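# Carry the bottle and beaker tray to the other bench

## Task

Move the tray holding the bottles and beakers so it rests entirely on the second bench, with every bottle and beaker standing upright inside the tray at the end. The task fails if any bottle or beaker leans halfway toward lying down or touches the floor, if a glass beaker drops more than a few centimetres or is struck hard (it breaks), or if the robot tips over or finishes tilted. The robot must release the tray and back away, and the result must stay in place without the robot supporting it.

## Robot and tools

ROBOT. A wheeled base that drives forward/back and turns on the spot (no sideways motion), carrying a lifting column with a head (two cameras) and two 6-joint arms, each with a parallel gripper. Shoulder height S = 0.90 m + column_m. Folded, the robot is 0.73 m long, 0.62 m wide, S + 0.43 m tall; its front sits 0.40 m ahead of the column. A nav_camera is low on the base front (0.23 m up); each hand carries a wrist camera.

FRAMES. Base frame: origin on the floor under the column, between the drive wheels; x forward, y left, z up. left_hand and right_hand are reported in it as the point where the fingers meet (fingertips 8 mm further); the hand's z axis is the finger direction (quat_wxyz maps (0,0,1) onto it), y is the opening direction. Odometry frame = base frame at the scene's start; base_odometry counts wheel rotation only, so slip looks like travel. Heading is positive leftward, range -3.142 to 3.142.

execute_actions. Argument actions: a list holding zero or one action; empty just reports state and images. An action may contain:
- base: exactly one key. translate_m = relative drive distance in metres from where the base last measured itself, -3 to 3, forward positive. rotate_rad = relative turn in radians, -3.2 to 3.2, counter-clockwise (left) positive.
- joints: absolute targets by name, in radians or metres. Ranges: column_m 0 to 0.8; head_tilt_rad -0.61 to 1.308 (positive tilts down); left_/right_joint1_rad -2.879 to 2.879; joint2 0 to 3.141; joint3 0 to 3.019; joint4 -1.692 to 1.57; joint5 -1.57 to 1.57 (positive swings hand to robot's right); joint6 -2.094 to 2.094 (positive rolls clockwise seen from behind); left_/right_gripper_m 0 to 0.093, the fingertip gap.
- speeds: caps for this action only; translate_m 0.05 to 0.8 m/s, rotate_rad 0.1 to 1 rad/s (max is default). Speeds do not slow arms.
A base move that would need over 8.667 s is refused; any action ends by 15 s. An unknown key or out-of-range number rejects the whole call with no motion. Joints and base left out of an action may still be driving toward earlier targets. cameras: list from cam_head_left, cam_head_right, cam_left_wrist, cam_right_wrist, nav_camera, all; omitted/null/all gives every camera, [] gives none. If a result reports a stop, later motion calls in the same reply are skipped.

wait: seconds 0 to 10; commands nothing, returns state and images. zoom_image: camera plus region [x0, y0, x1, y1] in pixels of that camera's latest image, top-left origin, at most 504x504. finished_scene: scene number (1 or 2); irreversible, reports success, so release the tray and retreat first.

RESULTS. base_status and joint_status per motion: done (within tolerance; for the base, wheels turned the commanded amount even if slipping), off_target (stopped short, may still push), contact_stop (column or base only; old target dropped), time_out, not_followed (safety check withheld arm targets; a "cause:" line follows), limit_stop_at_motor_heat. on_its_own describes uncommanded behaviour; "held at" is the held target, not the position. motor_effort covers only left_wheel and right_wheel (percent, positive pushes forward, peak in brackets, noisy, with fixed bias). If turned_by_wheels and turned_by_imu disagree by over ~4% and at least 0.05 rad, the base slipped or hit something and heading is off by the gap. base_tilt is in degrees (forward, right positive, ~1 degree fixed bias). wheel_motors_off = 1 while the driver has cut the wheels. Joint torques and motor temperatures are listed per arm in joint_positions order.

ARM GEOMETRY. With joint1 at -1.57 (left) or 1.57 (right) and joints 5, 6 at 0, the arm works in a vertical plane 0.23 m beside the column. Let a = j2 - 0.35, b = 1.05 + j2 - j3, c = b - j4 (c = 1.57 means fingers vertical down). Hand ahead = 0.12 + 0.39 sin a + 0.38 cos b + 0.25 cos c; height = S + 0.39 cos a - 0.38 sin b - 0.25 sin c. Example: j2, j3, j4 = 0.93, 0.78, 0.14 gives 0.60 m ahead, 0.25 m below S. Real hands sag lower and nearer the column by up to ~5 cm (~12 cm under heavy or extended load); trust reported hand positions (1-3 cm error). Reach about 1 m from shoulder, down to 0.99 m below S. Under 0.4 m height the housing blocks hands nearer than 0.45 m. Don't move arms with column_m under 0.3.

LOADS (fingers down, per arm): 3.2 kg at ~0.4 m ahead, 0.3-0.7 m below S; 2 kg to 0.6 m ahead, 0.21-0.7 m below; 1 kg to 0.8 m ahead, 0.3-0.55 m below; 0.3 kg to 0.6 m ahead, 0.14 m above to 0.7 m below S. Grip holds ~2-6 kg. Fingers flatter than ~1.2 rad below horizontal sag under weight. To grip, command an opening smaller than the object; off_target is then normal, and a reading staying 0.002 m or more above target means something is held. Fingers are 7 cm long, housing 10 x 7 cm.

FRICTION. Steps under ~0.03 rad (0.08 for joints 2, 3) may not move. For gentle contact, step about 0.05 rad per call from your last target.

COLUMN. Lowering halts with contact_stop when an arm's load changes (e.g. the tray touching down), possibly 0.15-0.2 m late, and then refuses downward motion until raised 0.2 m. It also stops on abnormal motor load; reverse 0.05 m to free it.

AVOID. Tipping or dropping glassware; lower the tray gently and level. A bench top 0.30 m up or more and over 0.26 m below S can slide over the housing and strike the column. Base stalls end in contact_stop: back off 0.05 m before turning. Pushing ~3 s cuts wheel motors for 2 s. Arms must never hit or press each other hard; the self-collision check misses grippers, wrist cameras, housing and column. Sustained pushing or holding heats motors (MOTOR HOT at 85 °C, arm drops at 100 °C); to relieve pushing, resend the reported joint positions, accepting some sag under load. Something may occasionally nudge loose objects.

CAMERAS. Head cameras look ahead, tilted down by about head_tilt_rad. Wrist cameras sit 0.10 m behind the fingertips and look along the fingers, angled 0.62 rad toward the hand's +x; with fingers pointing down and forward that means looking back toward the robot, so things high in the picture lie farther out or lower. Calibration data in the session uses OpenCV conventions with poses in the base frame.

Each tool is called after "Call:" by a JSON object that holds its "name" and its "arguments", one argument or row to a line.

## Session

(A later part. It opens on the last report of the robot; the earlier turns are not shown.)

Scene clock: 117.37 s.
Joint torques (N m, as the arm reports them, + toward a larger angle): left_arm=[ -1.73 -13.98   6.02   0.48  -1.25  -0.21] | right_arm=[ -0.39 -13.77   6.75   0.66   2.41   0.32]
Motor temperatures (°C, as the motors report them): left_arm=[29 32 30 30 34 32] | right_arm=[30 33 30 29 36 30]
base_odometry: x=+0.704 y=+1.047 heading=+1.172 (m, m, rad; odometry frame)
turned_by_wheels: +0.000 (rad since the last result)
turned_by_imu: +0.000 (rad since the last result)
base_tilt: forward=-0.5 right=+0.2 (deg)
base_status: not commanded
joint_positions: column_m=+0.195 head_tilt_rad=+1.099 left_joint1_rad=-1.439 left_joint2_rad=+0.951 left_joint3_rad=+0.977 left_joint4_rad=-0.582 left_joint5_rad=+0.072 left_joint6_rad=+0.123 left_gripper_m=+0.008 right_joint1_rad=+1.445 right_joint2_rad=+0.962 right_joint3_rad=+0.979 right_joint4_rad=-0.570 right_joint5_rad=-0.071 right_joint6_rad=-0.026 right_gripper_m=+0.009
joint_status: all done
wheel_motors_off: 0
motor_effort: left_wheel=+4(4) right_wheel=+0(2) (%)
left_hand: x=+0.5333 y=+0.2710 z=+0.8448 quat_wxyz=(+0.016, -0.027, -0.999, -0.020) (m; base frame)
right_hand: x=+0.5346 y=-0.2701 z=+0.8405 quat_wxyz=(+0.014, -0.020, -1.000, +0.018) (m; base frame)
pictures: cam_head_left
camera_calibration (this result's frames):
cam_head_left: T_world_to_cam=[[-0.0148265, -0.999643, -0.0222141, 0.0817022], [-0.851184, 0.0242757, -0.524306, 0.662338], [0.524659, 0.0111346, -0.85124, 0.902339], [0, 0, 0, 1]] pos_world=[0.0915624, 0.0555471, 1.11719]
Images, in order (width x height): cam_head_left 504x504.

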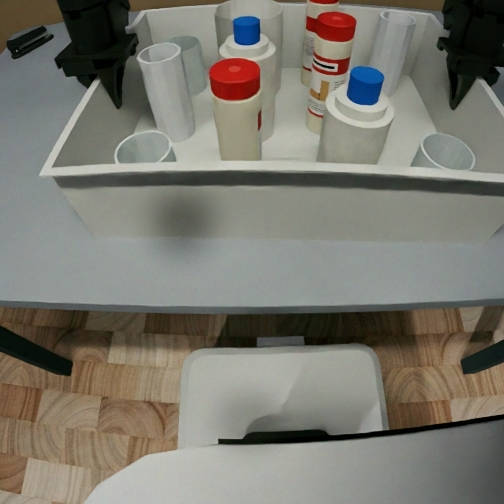

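Call:
{"name": "execute_actions", "arguments": {
  "actions": [
    {"joints":{"left_gripper_m":0.06,"right_gripper_m":0.06}}
  ],
  "cameras": []
}}

Call:
{"name": "execute_actions", "arguments": {
  "actions": [
    {"joints":{"column_m":0.38}}
  ],
  "cameras": []
}}

Call:
{"name": "execute_actions", "arguments": {
  "actions": [
    {"base":{"translate_m":-0.7}}
  ],
  "cameras": []
}}

Call:
{"name": "finished_scene", "arguments": {
  "scene": 1
}}

Scene clock: 125.27 s.
Joint torques (N m, as the arm reports them, + toward a larger angle): left_arm=[ -0.73 -14.38   5.91   0.36  -0.13  -0.09] | right_arm=[ -0.92 -13.61   6.8    0.73   0.11   0.13]
Motor temperatures (°C, as the motors report them): left_arm=[29 31 30 30 34 32] | right_arm=[30 33 31 29 37 30]
base_odometry: x=+0.704 y=+1.047 heading=+1.172 (m, m, rad; odometry frame)
turned_by_wheels: +0.000 (rad since the last result)
turned_by_imu: +0.000 (rad since the last result)
base_tilt: forward=-0.5 right=+0.1 (deg)
base_status: not commanded
joint_positions: column_m=+0.195 head_tilt_rad=+1.099 left_joint1_rad=-1.443 left_joint2_rad=+0.951 left_joint3_rad=+0.977 left_joint4_rad=-0.582 left_joint5_rad=+0.037 left_joint6_rad=+0.114 left_gripper_m=+0.060 right_joint1_rad=+1.449 right_joint2_rad=+0.961 right_joint3_rad=+0.979 right_joint4_rad=-0.571 right_joint5_rad=-0.017 right_joint6_rad=-0.009 right_gripper_m=+0.060
joint_status: all done
wheel_motors_off: 0
motor_effort: left_wheel=+2(5) right_wheel=-3(5) (%)
left_hand: x=+0.5332 y=+0.2755 z=+0.8451 quat_wxyz=(+0.017, -0.024, -0.999, -0.036) (m; base frame)
right_hand: x=+0.5341 y=-0.2775 z=+0.8410 quat_wxyz=(+0.015, -0.027, -0.999, +0.044) (m; base frame)
pictures: none
No camera images: the call's "cameras" was empty. Leave "cameras" out to get every camera's image.

Scene clock: 128.27 s.
Joint torques (N m, as the arm reports them, + toward a larger angle): left_arm=[ -1.53 -14.02   5.96   0.43  -0.11  -0.07] | right_arm=[ -1.44 -13.75   6.88   0.68   0.11   0.14]
Motor temperatures (°C, as the motors report them): left_arm=[29 31 30 30 34 32] | right_arm=[30 33 31 29 36 30]
base_odometry: x=+0.704 y=+1.047 heading=+1.172 (m, m, rad; odometry frame)
turned_by_wheels: +0.000 (rad since the last result)
turned_by_imu: +0.000 (rad since the last result)
base_tilt: forward=-0.5 right=+0.0 (deg)
base_status: not commanded
joint_positions: column_m=+0.380 head_tilt_rad=+1.099 left_joint1_rad=-1.443 left_joint2_rad=+0.951 left_joint3_rad=+0.977 left_joint4_rad=-0.582 left_joint5_rad=+0.037 left_joint6_rad=+0.113 left_gripper_m=+0.060 right_joint1_rad=+1.449 right_joint2_rad=+0.961 right_joint3_rad=+0.979 right_joint4_rad=-0.571 right_joint5_rad=-0.017 right_joint6_rad=-0.008 right_gripper_m=+0.060
joint_status: all done
wheel_motors_off: 0
motor_effort: left_wheel=+2(3) right_wheel=-2(3) (%)
left_hand: x=+0.5332 y=+0.2755 z=+1.0299 quat_wxyz=(+0.017, -0.023, -0.999, -0.036) (m; base frame)
right_hand: x=+0.5341 y=-0.2775 z=+1.0259 quat_wxyz=(+0.015, -0.027, -0.999, +0.044) (m; base frame)
pictures: none
No camera images: the call's "cameras" was empty. Leave "cameras" out to get every camera's image.

Scene clock: 131.27 s.
Joint torques (N m, as the arm reports them, + toward a larger angle): left_arm=[ -1.47 -14.24   5.91   0.38  -0.04  -0.08] | right_arm=[ -1.08 -14.08   6.66   0.64   0.09   0.14]
Motor temperatures (°C, as the motors report them): left_arm=[29 31 30 30 33 32] | right_arm=[30 33 31 29 35 30]
base_odometry: x=+0.432 y=+0.402 heading=+1.173 (m, m, rad; odometry frame)
turned_by_wheels: +0.001 (rad since the last result)
turned_by_imu: +0.001 (rad since the last result)
base_tilt: forward=-0.6 right=+0.1 (deg)
base_status: done
joint_positions: column_m=+0.380 head_tilt_rad=+1.100 left_joint1_rad=-1.443 left_joint2_rad=+0.951 left_joint3_rad=+0.978 left_joint4_rad=-0.581 left_joint5_rad=+0.036 left_joint6_rad=+0.113 left_gripper_m=+0.060 right_joint1_rad=+1.449 right_joint2_rad=+0.961 right_joint3_rad=+0.980 right_joint4_rad=-0.571 right_joint5_rad=-0.017 right_joint6_rad=-0.008 right_gripper_m=+0.060
joint_status: not commanded
wheel_motors_off: 0
motor_effort: left_wheel=+1(66) right_wheel=-2(41) (%)
left_hand: x=+0.5340 y=+0.2756 z=+1.0301 quat_wxyz=(+0.016, -0.023, -0.999, -0.036) (m; base frame)
right_hand: x=+0.5344 y=-0.2776 z=+1.0261 quat_wxyz=(+0.014, -0.027, -0.999, +0.044) (m; base frame)
pictures: none
No camera images: the call's "cameras" was empty. Leave "cameras" out to get every camera's image.

The scene is finished: the task was done.


## Next scene

The same job, from a new start.

Call:
{"name": "execute_actions", "arguments": {
  "actions": [
    {"joints":{"head_tilt_rad":0.5}}
  ]
}}

Scene clock: 0.77 s.
Joint torques (N m, as the arm reports them, + toward a larger angle): left_arm=[-1.43 -7.78 -0.68 -1.28  0.04  0.07] | right_arm=[-0.46 -6.04 -0.6  -0.95 -0.03  0.06]
Motor temperatures (°C, as the motors report them): left_arm=[29 30 29 30 32 32] | right_arm=[30 32 29 29 32 30]
base_odometry: x=+0.000 y=+0.000 heading=+0.000 (m, m, rad; odometry frame)
turned_by_wheels: +0.000 (rad since the last result)
turned_by_imu: +0.000 (rad since the last result)
base_tilt: forward=-0.5 right=+0.0 (deg)
base_status: not commanded
joint_positions: column_m=+0.557 head_tilt_rad=+0.518 left_joint1_rad=-1.579 left_joint2_rad=+0.905 left_joint3_rad=+0.423 left_joint4_rad=-0.926 left_joint5_rad=+0.028 left_joint6_rad=-0.048 left_gripper_m=+0.095 right_joint1_rad=+1.579 right_joint2_rad=+0.875 right_joint3_rad=+0.417 right_joint4_rad=-0.903 right_joint5_rad=+0.028 right_joint6_rad=-0.022 right_gripper_m=+0.094
joint_status: all done
wheel_motors_off: 0
motor_effort: left_wheel=+0(0) right_wheel=+3(2) (%)
left_hand: x=+0.1539 y=+0.2178 z=+1.2478 quat_wxyz=(+0.428, +0.024, -0.903, +0.005) (m; base frame)
right_hand: x=+0.1603 y=-0.2284 z=+1.2455 quat_wxyz=(+0.407, +0.019, -0.913, +0.006) (m; base frame)
pictures: cam_head_left, cam_head_right, cam_left_wrist, cam_right_wrist, nav_camera
camera_calibration (this result's frames):
cam_head_left: T_world_to_cam=[[-0.000210929, -0.999643, -0.0267067, 0.0959351], [-0.424073, 0.0242757, -0.905303, 1.41834], [0.905628, 0.0111346, -0.423927, 0.531911], [0, 0, 0, 1]] pos_world=[0.119787, 0.0555471, 1.51208]
cam_head_right: T_world_to_cam=[[-0.00147607, -0.999889, -0.0147963, -0.0219234], [-0.429739, 0.0139946, -0.902845, 1.41607], [0.902952, 0.00502586, -0.429712, 0.537463], [0, 0, 0, 1]] pos_world=[0.123204, -0.0444395, 1.50912]
cam_left_wrist: T_world_to_cam=[[0.0696306, -0.997169, -0.0283982, 0.239142], [-0.0615005, -0.0327042, 0.997571, -1.22116], [-0.995675, -0.067715, -0.0636036, 0.370291], [0, 0, 0, 1]] pos_world=[0.276936, 0.223602, 1.24853]
cam_right_wrist: T_world_to_cam=[[0.0266102, -0.99964, -0.00356199, -0.224652], [-0.128902, -0.0069648, 0.991633, -1.2114], [-0.9913, -0.0259284, -0.129041, 0.435948], [0, 0, 0, 1]] pos_world=[0.281981, -0.221705, 1.25672]
Images, in order (width x height): cam_head_left 504x504, cam_head_right 504x504, cam_left_wrist 504x504, cam_right_wrist 504x504, nav_camera 504x504.

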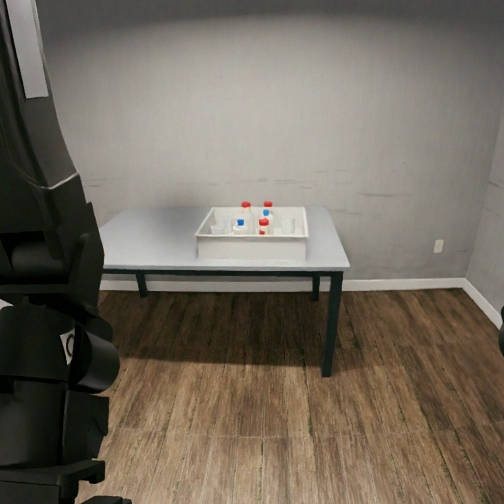

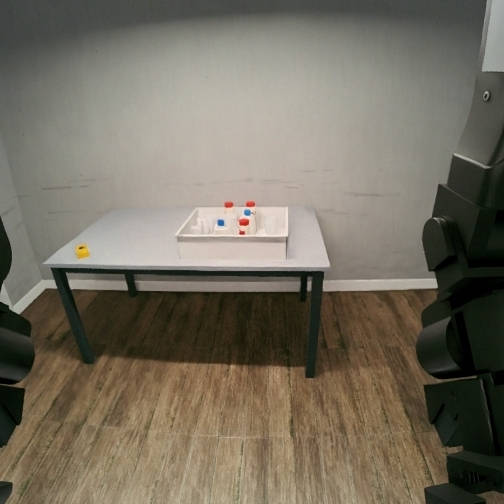

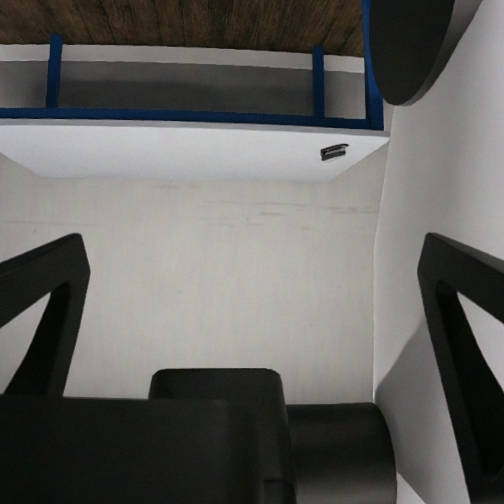

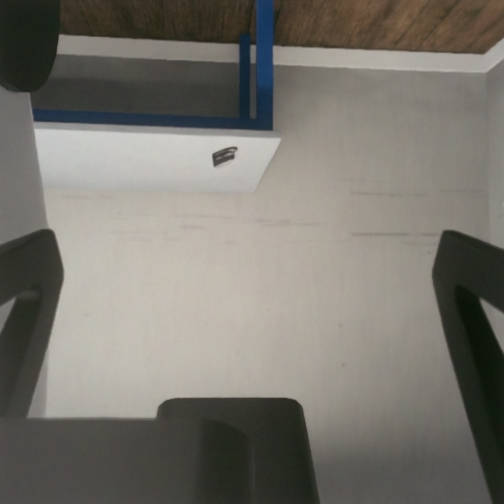

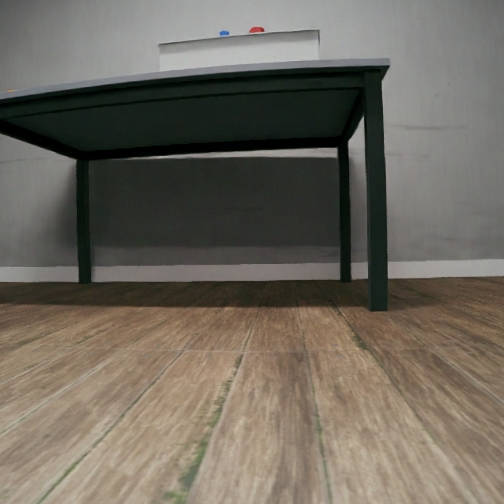

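Call:
{"name": "execute_actions", "arguments": {
  "actions": [
    {"base":{"rotate_rad":0.24},"joints":{"head_tilt_rad":0.9,"left_joint2_rad":0.95,"left_joint3_rad":1.0,"left_joint4_rad":-0.57,"right_joint2_rad":0.95,"right_joint3_rad":1.0,"right_joint4_rad":-0.57,"left_joint1_rad":-1.45,"right_joint1_rad":1.45,"left_joint6_rad":0.1,"right_joint5_rad":-0.03}}
  ],
  "cameras": []
}}

Call:
{"name": "execute_actions", "arguments": {
  "actions": [
    {"base":{"translate_m":0.72}}
  ],
  "cameras": []
}}

Call:
{"name": "execute_actions", "arguments": {
  "actions": [
    {"base":{"rotate_rad":-0.34}}
  ],
  "cameras": ["cam_head_left","cam_head_right"]
}}

Scene clock: 14.17 s.
Joint torques (N m, as the arm reports them, + toward a larger angle): left_arm=[ -0.9  -14.28   5.54   0.13  -0.03   0.15] | right_arm=[ -1.03 -12.72   5.88   0.27  -0.05   0.06]
Motor temperatures (°C, as the motors report them): left_arm=[29 30 29 30 32 32] | right_arm=[30 32 30 29 32 30]
base_odometry: x=+0.000 y=+0.000 heading=+0.238 (m, m, rad; odometry frame)
turned_by_wheels: +0.238 (rad since the last result)
turned_by_imu: +0.240 (rad since the last result)
base_tilt: forward=-0.6 right=+0.0 (deg)
base_status: done
joint_positions: column_m=+0.557 head_tilt_rad=+0.901 left_joint1_rad=-1.450 left_joint2_rad=+0.949 left_joint3_rad=+0.987 left_joint4_rad=-0.571 left_joint5_rad=+0.028 left_joint6_rad=+0.090 left_gripper_m=+0.095 right_joint1_rad=+1.448 right_joint2_rad=+0.948 right_joint3_rad=+0.995 right_joint4_rad=-0.564 right_joint5_rad=-0.029 right_joint6_rad=-0.022 right_gripper_m=+0.094
joint_status: all done
wheel_motors_off: 0
motor_effort: left_wheel=-6(35) right_wheel=+6(48) (%)
left_hand: x=+0.5416 y=+0.2741 z=+1.2088 quat_wxyz=(+0.006, -0.014, -0.999, -0.038) (m; base frame)
right_hand: x=+0.5485 y=-0.2759 z=+1.2113 quat_wxyz=(-0.004, -0.019, -0.999, +0.039) (m; base frame)
pictures: none
No camera images: the call's "cameras" was empty. Leave "cameras" out to get every camera's image.

Scene clock: 17.30 s.
Joint torques (N m, as the arm reports them, + toward a larger angle): left_arm=[ -0.73 -14.8    5.2    0.2   -0.04   0.15] | right_arm=[ -1.07 -12.94   5.7    0.49  -0.03   0.08]
Motor temperatures (°C, as the motors report them): left_arm=[29 30 29 30 32 32] | right_arm=[30 32 30 29 32 30]
base_odometry: x=+0.700 y=+0.170 heading=+0.238 (m, m, rad; odometry frame)
turned_by_wheels: +0.000 (rad since the last result)
turned_by_imu: -0.001 (rad since the last result)
base_tilt: forward=-0.4 right=+0.1 (deg)
base_status: done
joint_positions: column_m=+0.557 head_tilt_rad=+0.901 left_joint1_rad=-1.450 left_joint2_rad=+0.950 left_joint3_rad=+0.989 left_joint4_rad=-0.571 left_joint5_rad=+0.028 left_joint6_rad=+0.090 left_gripper_m=+0.095 right_joint1_rad=+1.448 right_joint2_rad=+0.949 right_joint3_rad=+0.996 right_joint4_rad=-0.566 right_joint5_rad=-0.029 right_joint6_rad=-0.022 right_gripper_m=+0.094
joint_status: not commanded
wheel_motors_off: 0
motor_effort: left_wheel=-1(50) right_wheel=+1(62) (%)
left_hand: x=+0.5426 y=+0.2741 z=+1.2091 quat_wxyz=(+0.005, -0.014, -0.999, -0.038) (m; base frame)
right_hand: x=+0.5481 y=-0.2758 z=+1.2112 quat_wxyz=(-0.003, -0.019, -0.999, +0.039) (m; base frame)
pictures: none
No camera images: the call's "cameras" was empty. Leave "cameras" out to get every camera's image.

Scene clock: 19.37 s.
Joint torques (N m, as the arm reports them, + toward a larger angle): left_arm=[ -0.65 -14.09   5.08   0.06  -0.02   0.16] | right_arm=[ -1.31 -13.05   5.67   0.49  -0.04   0.03]
Motor temperatures (°C, as the motors report them): left_arm=[29 30 29 30 32 32] | right_arm=[30 32 30 29 32 30]
base_odometry: x=+0.700 y=+0.170 heading=-0.100 (m, m, rad; odometry frame)
turned_by_wheels: -0.338 (rad since the last result)
turned_by_imu: -0.341 (rad since the last result)
base_tilt: forward=-0.6 right=+0.1 (deg)
base_status: done
joint_positions: column_m=+0.557 head_tilt_rad=+0.901 left_joint1_rad=-1.450 left_joint2_rad=+0.950 left_joint3_rad=+0.989 left_joint4_rad=-0.571 left_joint5_rad=+0.028 left_joint6_rad=+0.090 left_gripper_m=+0.095 right_joint1_rad=+1.448 right_joint2_rad=+0.949 right_joint3_rad=+0.996 right_joint4_rad=-0.566 right_joint5_rad=-0.029 right_joint6_rad=-0.022 right_gripper_m=+0.094
joint_status: not commanded
wheel_motors_off: 0
motor_effort: left_wheel=+6(36) right_wheel=-6(56) (%)
left_hand: x=+0.5426 y=+0.2741 z=+1.2091 quat_wxyz=(+0.005, -0.014, -0.999, -0.038) (m; base frame)
right_hand: x=+0.5481 y=-0.2758 z=+1.2112 quat_wxyz=(-0.003, -0.019, -0.999, +0.039) (m; base frame)
pictures: cam_head_left, cam_head_right
camera_calibration (this result's frames):
cam_head_left: T_world_to_cam=[[-0.0101814, -0.999643, -0.0246907, 0.0933236], [-0.731813, 0.0242757, -0.681073, 1.08781], [0.68143, 0.0111346, -0.731799, 1.01807], [0, 0, 0, 1]] pos_world=[0.103282, 0.0555471, 1.48821]
cam_head_right: T_world_to_cam=[[-0.00690143, -0.999889, -0.0131711, -0.0241592], [-0.736148, 0.0139946, -0.676676, 1.08248], [0.676785, 0.00502586, -0.736163, 1.02153], [0, 0, 0, 1]] pos_world=[0.105346, -0.0444395, 1.48418]
Images, in order (width x height): cam_head_left 504x504, cam_head_right 504x504.

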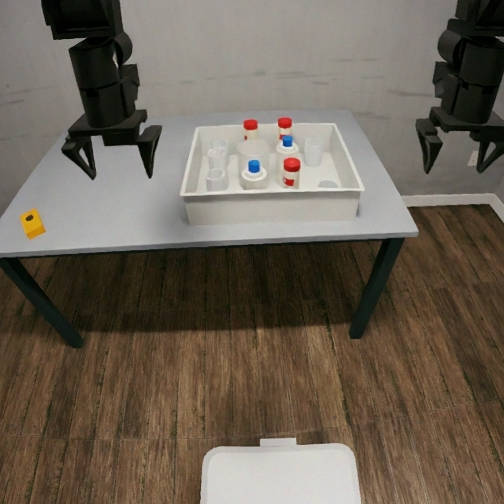

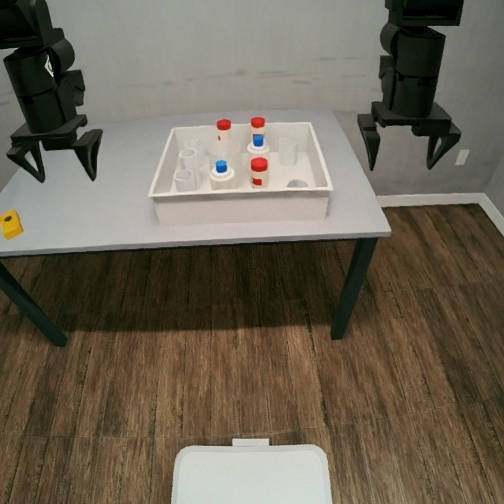

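Call:
{"name": "execute_actions", "arguments": {
  "actions": [
    {"base":{"translate_m":0.56},"joints":{"column_m":0.38,"head_tilt_rad":1.1,"left_gripper_m":0.06,"right_gripper_m":0.06}}
  ],
  "cameras": []
}}

Call:
{"name": "execute_actions", "arguments": {
  "actions": [
    {"base":{"rotate_rad":0.03},"joints":{"column_m":0.255}}
  ],
  "cameras": ["cam_head_left","cam_left_wrist","cam_right_wrist"]
}}

Scene clock: 33.93 s.
Joint torques (N m, as the arm reports them, + toward a larger angle): left_arm=[ -0.36 -14.09   5.12   0.14  -0.02   0.15] | right_arm=[ -0.61 -13.24   5.93   0.61  -0.01   0.07]
Motor temperatures (°C, as the motors report them): left_arm=[29 31 30 30 32 32] | right_arm=[30 32 30 29 32 30]
base_odometry: x=+1.257 y=+0.114 heading=-0.100 (m, m, rad; odometry frame)
turned_by_wheels: +0.000 (rad since the last result)
turned_by_imu: -0.001 (rad since the last result)
base_tilt: forward=-0.4 right=+0.1 (deg)
base_status: done
joint_positions: column_m=+0.380 head_tilt_rad=+1.099 left_joint1_rad=-1.450 left_joint2_rad=+0.949 left_joint3_rad=+0.990 left_joint4_rad=-0.571 left_joint5_rad=+0.028 left_joint6_rad=+0.090 left_gripper_m=+0.060 right_joint1_rad=+1.448 right_joint2_rad=+0.949 right_joint3_rad=+0.996 right_joint4_rad=-0.566 right_joint5_rad=-0.029 right_joint6_rad=-0.022 right_gripper_m=+0.060
joint_status: all done
wheel_motors_off: 0
motor_effort: left_wheel=+0(53) right_wheel=+0(49) (%)
left_hand: x=+0.5432 y=+0.2741 z=+1.0328 quat_wxyz=(+0.005, -0.014, -0.999, -0.038) (m; base frame)
right_hand: x=+0.5480 y=-0.2758 z=+1.0346 quat_wxyz=(-0.002, -0.019, -0.999, +0.039) (m; base frame)
pictures: none
No camera images: the call's "cameras" was empty. Leave "cameras" out to get every camera's image.

Scene clock: 36.13 s.
Joint torques (N m, as the arm reports them, + toward a larger angle): left_arm=[ -0.58 -13.98   5.21   0.06  -0.02   0.2 ] | right_arm=[ -1.08 -12.65   5.67   0.42  -0.02   0.07]
Motor temperatures (°C, as the motors report them): left_arm=[29 31 30 30 32 32] | right_arm=[30 32 30 29 32 30]
base_odometry: x=+1.257 y=+0.114 heading=-0.072 (m, m, rad; odometry frame)
turned_by_wheels: +0.028 (rad since the last result)
turned_by_imu: +0.029 (rad since the last result)
base_tilt: forward=-0.5 right=+0.1 (deg)
base_status: done
joint_positions: column_m=+0.255 head_tilt_rad=+1.099 left_joint1_rad=-1.450 left_joint2_rad=+0.949 left_joint3_rad=+0.990 left_joint4_rad=-0.571 left_joint5_rad=+0.028 left_joint6_rad=+0.090 left_gripper_m=+0.060 right_joint1_rad=+1.448 right_joint2_rad=+0.949 right_joint3_rad=+0.996 right_joint4_rad=-0.566 right_joint5_rad=-0.029 right_joint6_rad=-0.022 right_gripper_m=+0.060
joint_status: all done
wheel_motors_off: 0
motor_effort: left_wheel=-3(34) right_wheel=+2(34) (%)
left_hand: x=+0.5432 y=+0.2741 z=+0.9078 quat_wxyz=(+0.005, -0.014, -0.999, -0.038) (m; base frame)
right_hand: x=+0.5480 y=-0.2758 z=+0.9096 quat_wxyz=(-0.002, -0.019, -0.999, +0.039) (m; base frame)
pictures: cam_head_left, cam_left_wrist, cam_right_wrist
camera_calibration (this result's frames):
cam_head_left: T_world_to_cam=[[-0.0148357, -0.999643, -0.022208, 0.0830281], [-0.8514, 0.0242757, -0.523956, 0.693377], [0.524308, 0.0111346, -0.851456, 0.953708], [0, 0, 0, 1]] pos_world=[0.0915361, 0.0555471, 1.17718]
cam_left_wrist: T_world_to_cam=[[-0.00235192, -0.997551, -0.069904, 0.335456], [-0.806903, -0.039398, 0.589369, -0.0789189], [-0.590679, 0.0577919, -0.804834, 1.15853], [0, 0, 0, 1]] pos_world=[0.621431, 0.264571, 1.00239]
cam_right_wrist: T_world_to_cam=[[-0.0489168, -0.996491, 0.067911, -0.306232], [-0.824332, 0.0786715, 0.560613, -0.0318758], [-0.563989, -0.0285578, -0.825288, 1.17407], [0, 0, 0, 1]] pos_world=[0.620905, -0.269121, 1.00761]
Images, in order (width x height): cam_head_left 504x504, cam_left_wrist 504x504, cam_right_wrist 504x504.

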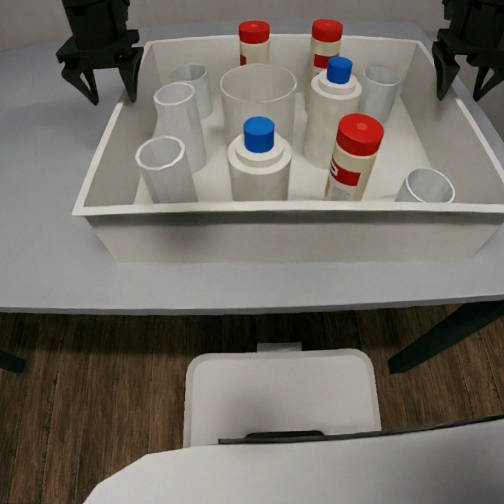

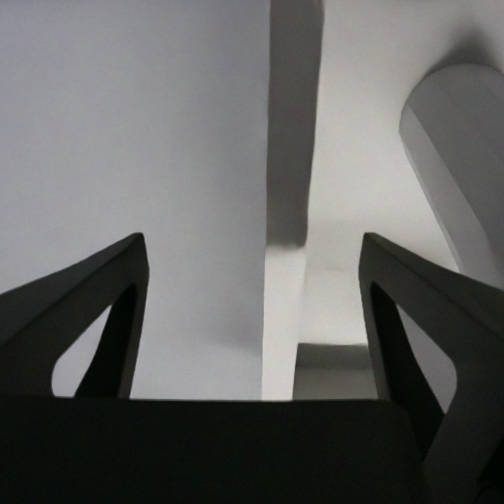

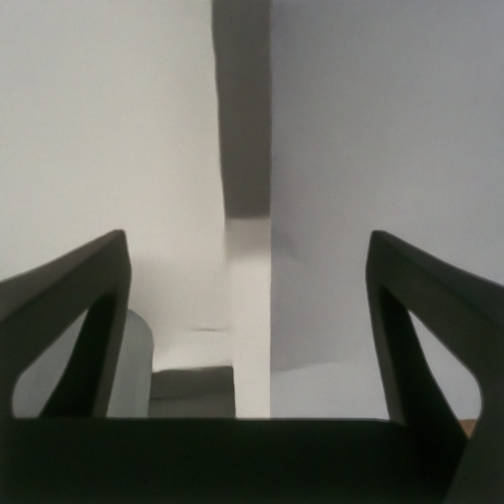

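Call:
{"name": "execute_actions", "arguments": {
  "actions": [
    {"joints":{"column_m":0.19}}
  ],
  "cameras": []
}}

Call:
{"name": "execute_actions", "arguments": {
  "actions": [
    {"joints":{"left_gripper_m":0,"right_gripper_m":0}}
  ],
  "cameras": []
}}

Call:
{"name": "execute_actions", "arguments": {
  "actions": [
    {"joints":{"column_m":0.3,"head_tilt_rad":0.8}}
  ],
  "cameras": ["cam_head_left"]
}}

Call:
{"name": "execute_actions", "arguments": {
  "actions": [
    {"base":{"translate_m":-0.7},"speeds":{"translate_m":0.25}}
  ],
  "cameras": []
}}

Call:
{"name": "execute_actions", "arguments": {
  "actions": [
    {"base":{"rotate_rad":3.07},"speeds":{"rotate_rad":0.45}}
  ],
  "cameras": []
}}

Call:
{"name": "execute_actions", "arguments": {
  "actions": [
    {"base":{"translate_m":1.2},"speeds":{"translate_m":0.25}}
  ],
  "cameras": ["cam_head_left","nav_camera"]
}}

Scene clock: 52.33 s.
Joint torques (N m, as the arm reports them, + toward a larger angle): left_arm=[ -0.27 -14.61   5.14   0.12  -0.01   0.17] | right_arm=[ -1.31 -13.4    5.77   0.6   -0.01   0.03]
Motor temperatures (°C, as the motors report them): left_arm=[29 31 30 30 31 32] | right_arm=[30 32 30 29 32 30]
base_odometry: x=+1.257 y=+0.114 heading=-0.072 (m, m, rad; odometry frame)
turned_by_wheels: +0.000 (rad since the last result)
turned_by_imu: +0.000 (rad since the last result)
base_tilt: forward=-0.5 right=+0.2 (deg)
base_status: not commanded
joint_positions: column_m=+0.190 head_tilt_rad=+1.099 left_joint1_rad=-1.450 left_joint2_rad=+0.949 left_joint3_rad=+0.990 left_joint4_rad=-0.571 left_joint5_rad=+0.028 left_joint6_rad=+0.090 left_gripper_m=+0.060 right_joint1_rad=+1.448 right_joint2_rad=+0.949 right_joint3_rad=+0.996 right_joint4_rad=-0.566 right_joint5_rad=-0.029 right_joint6_rad=-0.022 right_gripper_m=+0.060
joint_status: all done
wheel_motors_off: 0
motor_effort: left_wheel=-3(3) right_wheel=+3(2) (%)
left_hand: x=+0.5432 y=+0.2741 z=+0.8428 quat_wxyz=(+0.005, -0.014, -0.999, -0.038) (m; base frame)
right_hand: x=+0.5480 y=-0.2758 z=+0.8446 quat_wxyz=(-0.002, -0.019, -0.999, +0.039) (m; base frame)
pictures: none
No camera images: the call's "cameras" was empty. Leave "cameras" out to get every camera's image.

Scene clock: 53.07 s.
Joint torques (N m, as the arm reports them, + toward a larger angle): left_arm=[ -0.76 -14.8    5.14   0.01  -1.25   0.15] | right_arm=[ -0.34 -12.77   5.78   0.5    1.27   0.37]
Motor temperatures (°C, as the motors report them): left_arm=[29 31 30 30 32 32] | right_arm=[30 32 30 29 32 30]
base_odometry: x=+1.257 y=+0.114 heading=-0.072 (m, m, rad; odometry frame)
turned_by_wheels: +0.000 (rad since the last result)
turned_by_imu: +0.000 (rad since the last result)
base_tilt: forward=-0.5 right=+0.1 (deg)
base_status: not commanded
joint_positions: column_m=+0.190 head_tilt_rad=+1.099 left_joint1_rad=-1.451 left_joint2_rad=+0.950 left_joint3_rad=+0.990 left_joint4_rad=-0.571 left_joint5_rad=+0.067 left_joint6_rad=+0.090 left_gripper_m=+0.009 right_joint1_rad=+1.440 right_joint2_rad=+0.949 right_joint3_rad=+0.996 right_joint4_rad=-0.566 right_joint5_rad=-0.059 right_joint6_rad=-0.049 right_gripper_m=+0.011
joint_status: left_gripper_m off_target (ended at +0.009, target +0.000); right_gripper_m off_target (ended at +0.011, target +0.000)
wheel_motors_off: 0
motor_effort: left_wheel=-6(7) right_wheel=+6(9) (%)
left_hand: x=+0.5435 y=+0.2669 z=+0.8420 quat_wxyz=(+0.004, -0.015, -1.000, -0.018) (m; base frame)
right_hand: x=+0.5481 y=-0.2742 z=+0.8446 quat_wxyz=(-0.003, -0.008, -1.000, +0.027) (m; base frame)
pictures: none
No camera images: the call's "cameras" was empty. Leave "cameras" out to get every camera's image.

Scene clock: 55.10 s.
Joint torques (N m, as the arm reports them, + toward a larger angle): left_arm=[ -1.1  -19.1    4.8   -0.67  -1.31   0.1 ] | right_arm=[ -0.33 -18.07   5.55  -0.31   2.06   0.36]
Motor temperatures (°C, as the motors report them): left_arm=[29 31 30 30 32 32] | right_arm=[30 33 30 29 32 30]
base_odometry: x=+1.257 y=+0.114 heading=-0.072 (m, m, rad; odometry frame)
turned_by_wheels: +0.000 (rad since the last result)
turned_by_imu: +0.000 (rad since the last result)
base_tilt: forward=-0.5 right=+0.1 (deg)
base_status: not commanded
joint_positions: column_m=+0.300 head_tilt_rad=+0.816 left_joint1_rad=-1.450 left_joint2_rad=+1.023 left_joint3_rad=+0.985 left_joint4_rad=-0.546 left_joint5_rad=+0.069 left_joint6_rad=+0.096 left_gripper_m=+0.009 right_joint1_rad=+1.441 right_joint2_rad=+1.015 right_joint3_rad=+0.989 right_joint4_rad=-0.549 right_joint5_rad=-0.079 right_joint6_rad=-0.053 right_gripper_m=+0.009
joint_status: all done
wheel_motors_off: 0
motor_effort: left_wheel=-5(6) right_wheel=+4(5) (%)
left_hand: x=+0.5274 y=+0.2692 z=+0.9210 quat_wxyz=(+0.030, -0.015, -0.999, -0.016) (m; base frame)
right_hand: x=+0.5312 y=-0.2723 z=+0.9254 quat_wxyz=(+0.024, -0.008, -1.000, +0.015) (m; base frame)
pictures: cam_head_left
camera_calibration (this result's frames):
cam_head_left: T_world_to_cam=[[-0.00802414, -0.999643, -0.0254736, 0.0878812], [-0.67064, 0.0242757, -0.741386, 0.987387], [0.74174, 0.0111346, -0.670596, 0.748408], [0, 0, 0, 1]] pos_world=[0.107762, 0.0555471, 1.23615]
Images, in order (width x height): cam_head_left 504x504.

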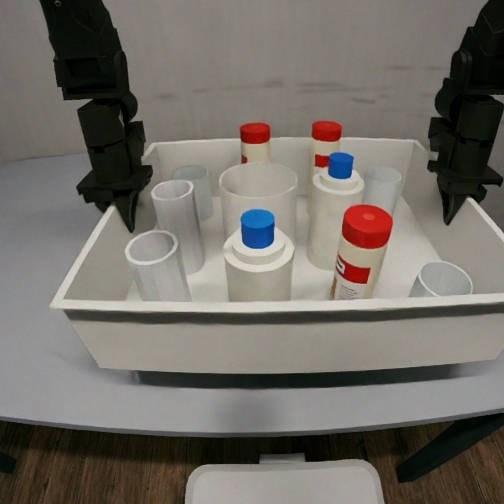

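Scene clock: 58.97 s.
Joint torques (N m, as the arm reports them, + toward a larger angle): left_arm=[ -0.59 -19.24   5.59  -0.67  -1.33   0.1 ] | right_arm=[ -1.06 -18.19   6.03  -0.23   2.02   0.41]
Motor temperatures (°C, as the motors report them): left_arm=[29 31 30 30 32 32] | right_arm=[30 33 30 29 33 30]
base_odometry: x=+0.559 y=+0.164 heading=-0.070 (m, m, rad; odometry frame)
turned_by_wheels: +0.002 (rad since the last result)
turned_by_imu: +0.002 (rad since the last result)
base_tilt: forward=-0.6 right=+0.1 (deg)
base_status: done
joint_positions: column_m=+0.300 head_tilt_rad=+0.815 left_joint1_rad=-1.450 left_joint2_rad=+1.027 left_joint3_rad=+0.978 left_joint4_rad=-0.546 left_joint5_rad=+0.069 left_joint6_rad=+0.096 left_gripper_m=+0.009 right_joint1_rad=+1.441 right_joint2_rad=+1.018 right_joint3_rad=+0.984 right_joint4_rad=-0.551 right_joint5_rad=-0.078 right_joint6_rad=-0.054 right_gripper_m=+0.009
joint_status: not commanded
wheel_motors_off: 0
motor_effort: left_wheel=+1(59) right_wheel=-2(43) (%)
left_hand: x=+0.5222 y=+0.2691 z=+0.9182 quat_wxyz=(+0.035, -0.015, -0.999, -0.015) (m; base frame)
right_hand: x=+0.5266 y=-0.2724 z=+0.9230 quat_wxyz=(+0.030, -0.008, -0.999, +0.015) (m; base frame)
pictures: none
No camera images: the call's "cameras" was empty. Leave "cameras" out to get every camera's image.

Scene clock: 67.13 s.
Joint torques (N m, as the arm reports them, + toward a larger angle): left_arm=[ -0.79 -19.34   5.25  -0.67  -1.37   0.06] | right_arm=[ -0.98 -18.64   5.87  -0.21   2.03   0.38]
Motor temperatures (°C, as the motors report them): left_arm=[29 32 30 30 33 32] | right_arm=[30 33 30 29 34 30]
base_odometry: x=+0.559 y=+0.164 heading=+2.997 (m, m, rad; odometry frame)
turned_by_wheels: +3.067 (rad since the last result)
turned_by_imu: +3.108 (rad since the last result)
base_tilt: forward=-0.5 right=+0.1 (deg)
base_status: done
joint_positions: column_m=+0.300 head_tilt_rad=+0.815 left_joint1_rad=-1.447 left_joint2_rad=+1.027 left_joint3_rad=+0.978 left_joint4_rad=-0.546 left_joint5_rad=+0.070 left_joint6_rad=+0.098 left_gripper_m=+0.009 right_joint1_rad=+1.445 right_joint2_rad=+1.018 right_joint3_rad=+0.984 right_joint4_rad=-0.551 right_joint5_rad=-0.079 right_joint6_rad=-0.054 right_gripper_m=+0.009
joint_status: not commanded
wheel_motors_off: 0
motor_effort: left_wheel=-7(49) right_wheel=+8(63) (%)
left_hand: x=+0.5221 y=+0.2706 z=+0.9183 quat_wxyz=(+0.035, -0.015, -0.999, -0.016) (m; base frame)
right_hand: x=+0.5267 y=-0.2706 z=+0.9228 quat_wxyz=(+0.030, -0.007, -0.999, +0.013) (m; base frame)
pictures: none
No camera images: the call's "cameras" was empty. Leave "cameras" out to get every camera's image.

Scene clock: 72.97 s.
Joint torques (N m, as the arm reports them, + toward a larger angle): left_arm=[ -0.82 -20.23   5.39  -0.74  -1.36   0.09] | right_arm=[ -0.98 -18.39   5.89  -0.28   2.03   0.4 ]
Motor temperatures (°C, as the motors report them): left_arm=[29 32 30 30 34 32] | right_arm=[30 33 30 29 34 30]
base_odometry: x=-0.629 y=+0.336 heading=+2.998 (m, m, rad; odometry frame)
turned_by_wheels: +0.001 (rad since the last result)
turned_by_imu: +0.000 (rad since the last result)
base_tilt: forward=-0.5 right=+0.1 (deg)
base_status: done
joint_positions: column_m=+0.300 head_tilt_rad=+0.815 left_joint1_rad=-1.447 left_joint2_rad=+1.028 left_joint3_rad=+0.977 left_joint4_rad=-0.547 left_joint5_rad=+0.070 left_joint6_rad=+0.098 left_gripper_m=+0.009 right_joint1_rad=+1.445 right_joint2_rad=+1.020 right_joint3_rad=+0.984 right_joint4_rad=-0.551 right_joint5_rad=-0.078 right_joint6_rad=-0.054 right_gripper_m=+0.009
joint_status: not commanded
wheel_motors_off: 0
motor_effort: left_wheel=+1(53) right_wheel=-1(55) (%)
left_hand: x=+0.5211 y=+0.2707 z=+0.9176 quat_wxyz=(+0.037, -0.015, -0.999, -0.016) (m; base frame)
right_hand: x=+0.5261 y=-0.2707 z=+0.9222 quat_wxyz=(+0.031, -0.007, -0.999, +0.013) (m; base frame)
pictures: cam_head_left, nav_camera
camera_calibration (this result's frames):
cam_head_left: T_world_to_cam=[[-0.00800798, -0.999643, -0.0254787, 0.0878869], [-0.67017, 0.0242757, -0.741811, 0.98791], [0.742165, 0.0111346, -0.670125, 0.747782], [0, 0, 0, 1]] pos_world=[0.107794, 0.0555471, 1.23619]
Images, in order (width x height): cam_head_left 504x504, nav_camera 504x504.

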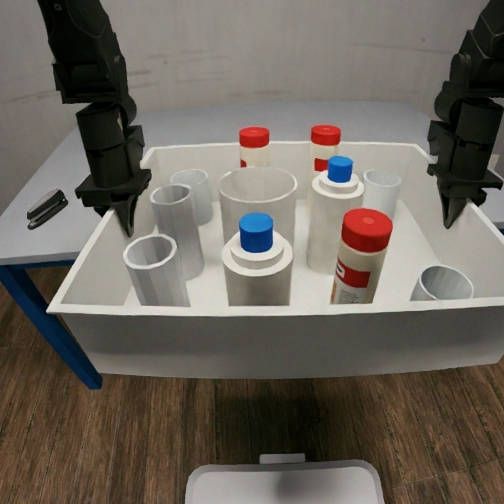

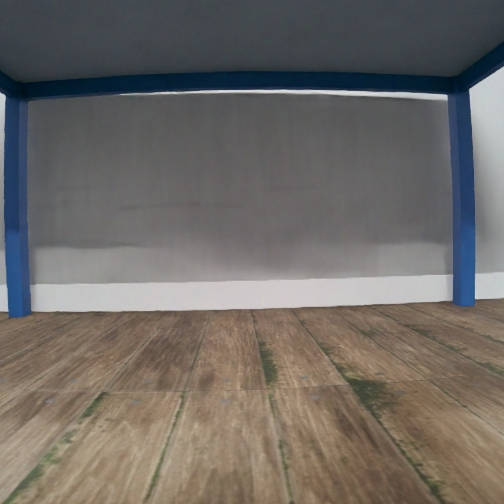

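Call:
{"name": "execute_actions", "arguments": {
  "actions": [
    {"base":{"rotate_rad":0.08},"speeds":{"rotate_rad":0.3}}
  ],
  "cameras": []
}}

Call:
{"name": "execute_actions", "arguments": {
  "actions": [
    {"base":{"translate_m":0.44},"speeds":{"translate_m":0.2},"joints":{"head_tilt_rad":1.1,"column_m":0.26}}
  ],
  "cameras": []
}}

Call:
{"name": "execute_actions", "arguments": {
  "actions": [
    {"joints":{"column_m":0.24}}
  ],
  "cameras": []
}}

Call:
{"name": "execute_actions", "arguments": {
  "actions": [
    {"joints":{"column_m":0.22}}
  ],
  "cameras": []
}}

Call:
{"name": "execute_actions", "arguments": {
  "actions": [
    {"joints":{"column_m":0.195}}
  ],
  "cameras": ["cam_head_left"]
}}

Scene clock: 86.73 s.
Joint torques (N m, as the arm reports them, + toward a larger angle): left_arm=[ -1.29 -19.31   5.32  -0.69  -1.39   0.09] | right_arm=[ -1.52 -18.5    5.82  -0.27   2.02   0.37]
Motor temperatures (°C, as the motors report them): left_arm=[29 32 30 30 34 32] | right_arm=[30 34 31 29 35 30]
base_odometry: x=-0.629 y=+0.336 heading=+3.076 (m, m, rad; odometry frame)
turned_by_wheels: +0.077 (rad since the last result)
turned_by_imu: +0.077 (rad since the last result)
base_tilt: forward=-0.5 right=+0.1 (deg)
base_status: done
joint_positions: column_m=+0.300 head_tilt_rad=+0.815 left_joint1_rad=-1.445 left_joint2_rad=+1.028 left_joint3_rad=+0.977 left_joint4_rad=-0.547 left_joint5_rad=+0.071 left_joint6_rad=+0.098 left_gripper_m=+0.009 right_joint1_rad=+1.447 right_joint2_rad=+1.020 right_joint3_rad=+0.984 right_joint4_rad=-0.551 right_joint5_rad=-0.078 right_joint6_rad=-0.054 right_gripper_m=+0.009
joint_status: not commanded
wheel_motors_off: 0
motor_effort: left_wheel=-1(55) right_wheel=+3(57) (%)
left_hand: x=+0.5210 y=+0.2714 z=+0.9177 quat_wxyz=(+0.037, -0.014, -0.999, -0.016) (m; base frame)
right_hand: x=+0.5261 y=-0.2698 z=+0.9221 quat_wxyz=(+0.031, -0.007, -0.999, +0.013) (m; base frame)
pictures: none
No camera images: the call's "cameras" was empty. Leave "cameras" out to get every camera's image.

Scene clock: 89.97 s.
Joint torques (N m, as the arm reports them, + toward a larger angle): left_arm=[ -0.98 -20.12   5.15  -0.89  -1.4    0.09] | right_arm=[ -0.91 -18.61   6.09  -0.07   2.02   0.4 ]
Motor temperatures (°C, as the motors report them): left_arm=[29 32 30 30 34 32] | right_arm=[30 34 31 29 36 30]
base_odometry: x=-1.068 y=+0.365 heading=+3.077 (m, m, rad; odometry frame)
turned_by_wheels: +0.001 (rad since the last result)
turned_by_imu: +0.001 (rad since the last result)
base_tilt: forward=-0.5 right=+0.2 (deg)
base_status: done
joint_positions: column_m=+0.260 head_tilt_rad=+1.099 left_joint1_rad=-1.445 left_joint2_rad=+1.030 left_joint3_rad=+0.977 left_joint4_rad=-0.548 left_joint5_rad=+0.071 left_joint6_rad=+0.099 left_gripper_m=+0.009 right_joint1_rad=+1.447 right_joint2_rad=+1.021 right_joint3_rad=+0.984 right_joint4_rad=-0.552 right_joint5_rad=-0.078 right_joint6_rad=-0.054 right_gripper_m=+0.009
joint_status: all done
wheel_motors_off: 0
motor_effort: left_wheel=+1(52) right_wheel=-1(33) (%)
left_hand: x=+0.5204 y=+0.2714 z=+0.8774 quat_wxyz=(+0.038, -0.014, -0.999, -0.016) (m; base frame)
right_hand: x=+0.5255 y=-0.2698 z=+0.8817 quat_wxyz=(+0.032, -0.007, -0.999, +0.013) (m; base frame)
pictures: none
No camera images: the call's "cameras" was empty. Leave "cameras" out to get every camera's image.

Scene clock: 90.83 s.
Joint torques (N m, as the arm reports them, + toward a larger angle): left_arm=[ -1.42 -20.08   5.24  -0.79  -1.39   0.08] | right_arm=[ -1.07 -18.1    5.88  -0.15   1.99   0.4 ]
Motor temperatures (°C, as the motors report them): left_arm=[29 32 30 30 34 32] | right_arm=[30 34 31 29 36 30]
base_odometry: x=-1.068 y=+0.365 heading=+3.077 (m, m, rad; odometry frame)
turned_by_wheels: +0.000 (rad since the last result)
turned_by_imu: +0.000 (rad since the last result)
base_tilt: forward=-0.5 right=+0.1 (deg)
base_status: not commanded
joint_positions: column_m=+0.240 head_tilt_rad=+1.099 left_joint1_rad=-1.445 left_joint2_rad=+1.030 left_joint3_rad=+0.977 left_joint4_rad=-0.548 left_joint5_rad=+0.071 left_joint6_rad=+0.099 left_gripper_m=+0.009 right_joint1_rad=+1.447 right_joint2_rad=+1.021 right_joint3_rad=+0.984 right_joint4_rad=-0.552 right_joint5_rad=-0.078 right_joint6_rad=-0.054 right_gripper_m=+0.009
joint_status: all done
wheel_motors_off: 0
motor_effort: left_wheel=+2(2) right_wheel=-3(1) (%)
left_hand: x=+0.5204 y=+0.2714 z=+0.8574 quat_wxyz=(+0.038, -0.014, -0.999, -0.016) (m; base frame)
right_hand: x=+0.5255 y=-0.2698 z=+0.8617 quat_wxyz=(+0.032, -0.007, -0.999, +0.013) (m; base frame)
pictures: none
No camera images: the call's "cameras" was empty. Leave "cameras" out to get every camera's image.

Scene clock: 91.70 s.
Joint torques (N m, as the arm reports them, + toward a larger angle): left_arm=[ -1.29 -18.48   5.61  -0.63  -1.36   0.11] | right_arm=[ -0.83 -18.04   5.84  -0.43   2.15   0.36]
Motor temperatures (°C, as the motors report them): left_arm=[29 32 30 30 34 32] | right_arm=[30 34 31 29 36 30]
base_odometry: x=-1.068 y=+0.365 heading=+3.077 (m, m, rad; odometry frame)
turned_by_wheels: +0.000 (rad since the last result)
turned_by_imu: +0.000 (rad since the last result)
base_tilt: forward=-0.4 right=+0.1 (deg)
base_status: not commanded
joint_positions: column_m=+0.220 head_tilt_rad=+1.099 left_joint1_rad=-1.444 left_joint2_rad=+1.012 left_joint3_rad=+0.977 left_joint4_rad=-0.546 left_joint5_rad=+0.069 left_joint6_rad=+0.098 left_gripper_m=+0.009 right_joint1_rad=+1.447 right_joint2_rad=+1.009 right_joint3_rad=+0.984 right_joint4_rad=-0.545 right_joint5_rad=-0.082 right_joint6_rad=-0.051 right_gripper_m=+0.009
joint_status: all done
wheel_motors_off: 0
motor_effort: left_wheel=+3(3) right_wheel=-1(2) (%)
left_hand: x=+0.5257 y=+0.2717 z=+0.8443 quat_wxyz=(+0.028, -0.015, -0.999, -0.018) (m; base frame)
right_hand: x=+0.5307 y=-0.2690 z=+0.8467 quat_wxyz=(+0.022, -0.008, -1.000, +0.011) (m; base frame)
pictures: none
No camera images: the call's "cameras" was empty. Leave "cameras" out to get every camera's image.

Scene clock: 92.63 s.
Joint torques (N m, as the arm reports them, + toward a larger angle): left_arm=[ -1.95 -14.66   5.8    0.54  -1.39   0.08] | right_arm=[ -0.29 -13.45   6.41   1.12   2.17   0.35]
Motor temperatures (°C, as the motors report them): left_arm=[29 32 30 30 34 32] | right_arm=[30 34 31 29 36 30]
base_odometry: x=-1.068 y=+0.365 heading=+3.077 (m, m, rad; odometry frame)
turned_by_wheels: +0.000 (rad since the last result)
turned_by_imu: +0.000 (rad since the last result)
base_tilt: forward=-0.6 right=+0.0 (deg)
base_status: not commanded
joint_positions: column_m=+0.195 head_tilt_rad=+1.099 left_joint1_rad=-1.437 left_joint2_rad=+0.959 left_joint3_rad=+0.977 left_joint4_rad=-0.584 left_joint5_rad=+0.072 left_joint6_rad=+0.098 left_gripper_m=+0.009 right_joint1_rad=+1.444 right_joint2_rad=+0.955 right_joint3_rad=+0.984 right_joint4_rad=-0.584 right_joint5_rad=-0.081 right_joint6_rad=-0.051 right_gripper_m=+0.009
joint_status: all done
wheel_motors_off: 0
motor_effort: left_wheel=+4(4) right_wheel=+0(2) (%)
left_hand: x=+0.5307 y=+0.2721 z=+0.8416 quat_wxyz=(+0.021, -0.014, -0.999, -0.020) (m; base frame)
right_hand: x=+0.5354 y=-0.2683 z=+0.8440 quat_wxyz=(+0.015, -0.008, -1.000, +0.013) (m; base frame)
pictures: cam_head_left
camera_calibration (this result's frames):
cam_head_left: T_world_to_cam=[[-0.0148303, -0.999643, -0.0222115, 0.0816994], [-0.851273, 0.0242757, -0.524161, 0.662171], [0.524513, 0.0111346, -0.851329, 0.902453], [0, 0, 0, 1]] pos_world=[0.0915515, 0.0555471, 1.11718]
Images, in order (width x height): cam_head_left 504x504.

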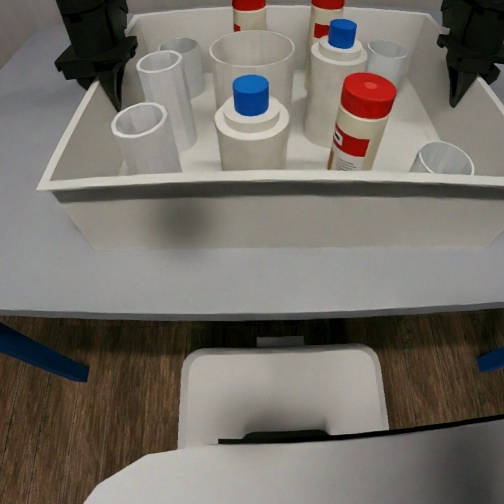

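Call:
{"name": "execute_actions", "arguments": {
  "actions": [
    {"joints":{"left_gripper_m":0.06,"right_gripper_m":0.06}}
  ],
  "cameras": []
}}

Call:
{"name": "execute_actions", "arguments": {
  "actions": [
    {"joints":{"column_m":0.38}}
  ],
  "cameras": []
}}

Call:
{"name": "execute_actions", "arguments": {
  "actions": [
    {"base":{"translate_m":-0.7}}
  ],
  "cameras": []
}}

Call:
{"name": "finished_scene", "arguments": {
  "scene": 2
}}

Scene clock: 101.70 s.
Joint torques (N m, as the arm reports them, + toward a larger angle): left_arm=[ -1.94 -14.48   5.87   0.58  -0.13   0.08] | right_arm=[ -1.11 -13.24   6.55   1.     0.13   0.18]
Motor temperatures (°C, as the motors report them): left_arm=[29 32 30 30 35 32] | right_arm=[30 33 31 29 36 30]
base_odometry: x=-1.068 y=+0.365 heading=+3.077 (m, m, rad; odometry frame)
turned_by_wheels: +0.000 (rad since the last result)
turned_by_imu: +0.000 (rad since the last result)
base_tilt: forward=-0.5 right=+0.1 (deg)
base_status: not commanded
joint_positions: column_m=+0.195 head_tilt_rad=+1.099 left_joint1_rad=-1.443 left_joint2_rad=+0.959 left_joint3_rad=+0.978 left_joint4_rad=-0.583 left_joint5_rad=+0.031 left_joint6_rad=+0.099 left_gripper_m=+0.060 right_joint1_rad=+1.447 right_joint2_rad=+0.955 right_joint3_rad=+0.984 right_joint4_rad=-0.579 right_joint5_rad=-0.032 right_joint6_rad=-0.033 right_gripper_m=+0.060
joint_status: all done
wheel_motors_off: 0
motor_effort: left_wheel=+2(5) right_wheel=-2(3) (%)
left_hand: x=+0.5310 y=+0.2763 z=+0.8420 quat_wxyz=(+0.022, -0.016, -0.999, -0.038) (m; base frame)
right_hand: x=+0.5364 y=-0.2754 z=+0.8446 quat_wxyz=(+0.013, -0.015, -0.999, +0.037) (m; base frame)
pictures: none
No camera images: the call's "cameras" was empty. Leave "cameras" out to get every camera's image.

Scene clock: 104.70 s.
Joint torques (N m, as the arm reports them, + toward a larger angle): left_arm=[ -1.27 -14.65   5.94   0.51  -0.1    0.05] | right_arm=[ -1.34 -13.77   6.39   0.92   0.12   0.17]
Motor temperatures (°C, as the motors report them): left_arm=[29 32 30 30 34 32] | right_arm=[30 33 31 29 35 30]
base_odometry: x=-1.068 y=+0.365 heading=+3.077 (m, m, rad; odometry frame)
turned_by_wheels: +0.000 (rad since the last result)
turned_by_imu: +0.000 (rad since the last result)
base_tilt: forward=-0.5 right=+0.1 (deg)
base_status: not commanded
joint_positions: column_m=+0.380 head_tilt_rad=+1.099 left_joint1_rad=-1.443 left_joint2_rad=+0.959 left_joint3_rad=+0.978 left_joint4_rad=-0.583 left_joint5_rad=+0.031 left_joint6_rad=+0.099 left_gripper_m=+0.060 right_joint1_rad=+1.447 right_joint2_rad=+0.955 right_joint3_rad=+0.984 right_joint4_rad=-0.579 right_joint5_rad=-0.032 right_joint6_rad=-0.032 right_gripper_m=+0.060
joint_status: all done
wheel_motors_off: 0
motor_effort: left_wheel=+2(2) right_wheel=-1(2) (%)
left_hand: x=+0.5310 y=+0.2763 z=+1.0268 quat_wxyz=(+0.022, -0.016, -0.999, -0.038) (m; base frame)
right_hand: x=+0.5364 y=-0.2754 z=+1.0294 quat_wxyz=(+0.013, -0.016, -0.999, +0.037) (m; base frame)
pictures: none
No camera images: the call's "cameras" was empty. Leave "cameras" out to get every camera's image.

Scene clock: 107.70 s.
Joint torques (N m, as the arm reports them, + toward a larger angle): left_arm=[ -1.14 -15.01   5.53   0.43  -0.1    0.08] | right_arm=[ -1.22 -13.51   6.59   0.9    0.09   0.15]
Motor temperatures (°C, as the motors report them): left_arm=[29 32 31 30 34 32] | right_arm=[30 33 31 29 35 30]
base_odometry: x=-0.369 y=+0.319 heading=+3.078 (m, m, rad; odometry frame)
turned_by_wheels: +0.001 (rad since the last result)
turned_by_imu: +0.001 (rad since the last result)
base_tilt: forward=-0.6 right=+0.0 (deg)
base_status: done
joint_positions: column_m=+0.380 head_tilt_rad=+1.100 left_joint1_rad=-1.443 left_joint2_rad=+0.957 left_joint3_rad=+0.980 left_joint4_rad=-0.582 left_joint5_rad=+0.030 left_joint6_rad=+0.099 left_gripper_m=+0.060 right_joint1_rad=+1.447 right_joint2_rad=+0.955 right_joint3_rad=+0.984 right_joint4_rad=-0.576 right_joint5_rad=-0.032 right_joint6_rad=-0.032 right_gripper_m=+0.060
joint_status: not commanded
wheel_motors_off: 0
motor_effort: left_wheel=+2(63) right_wheel=-2(46) (%)
left_hand: x=+0.5327 y=+0.2765 z=+1.0276 quat_wxyz=(+0.019, -0.016, -0.999, -0.038) (m; base frame)
right_hand: x=+0.5372 y=-0.2755 z=+1.0294 quat_wxyz=(+0.012, -0.016, -0.999, +0.037) (m; base frame)
pictures: none
No camera images: the call's "cameras" was empty. Leave "cameras" out to get every camera's image.

The scene is finished: the task was done.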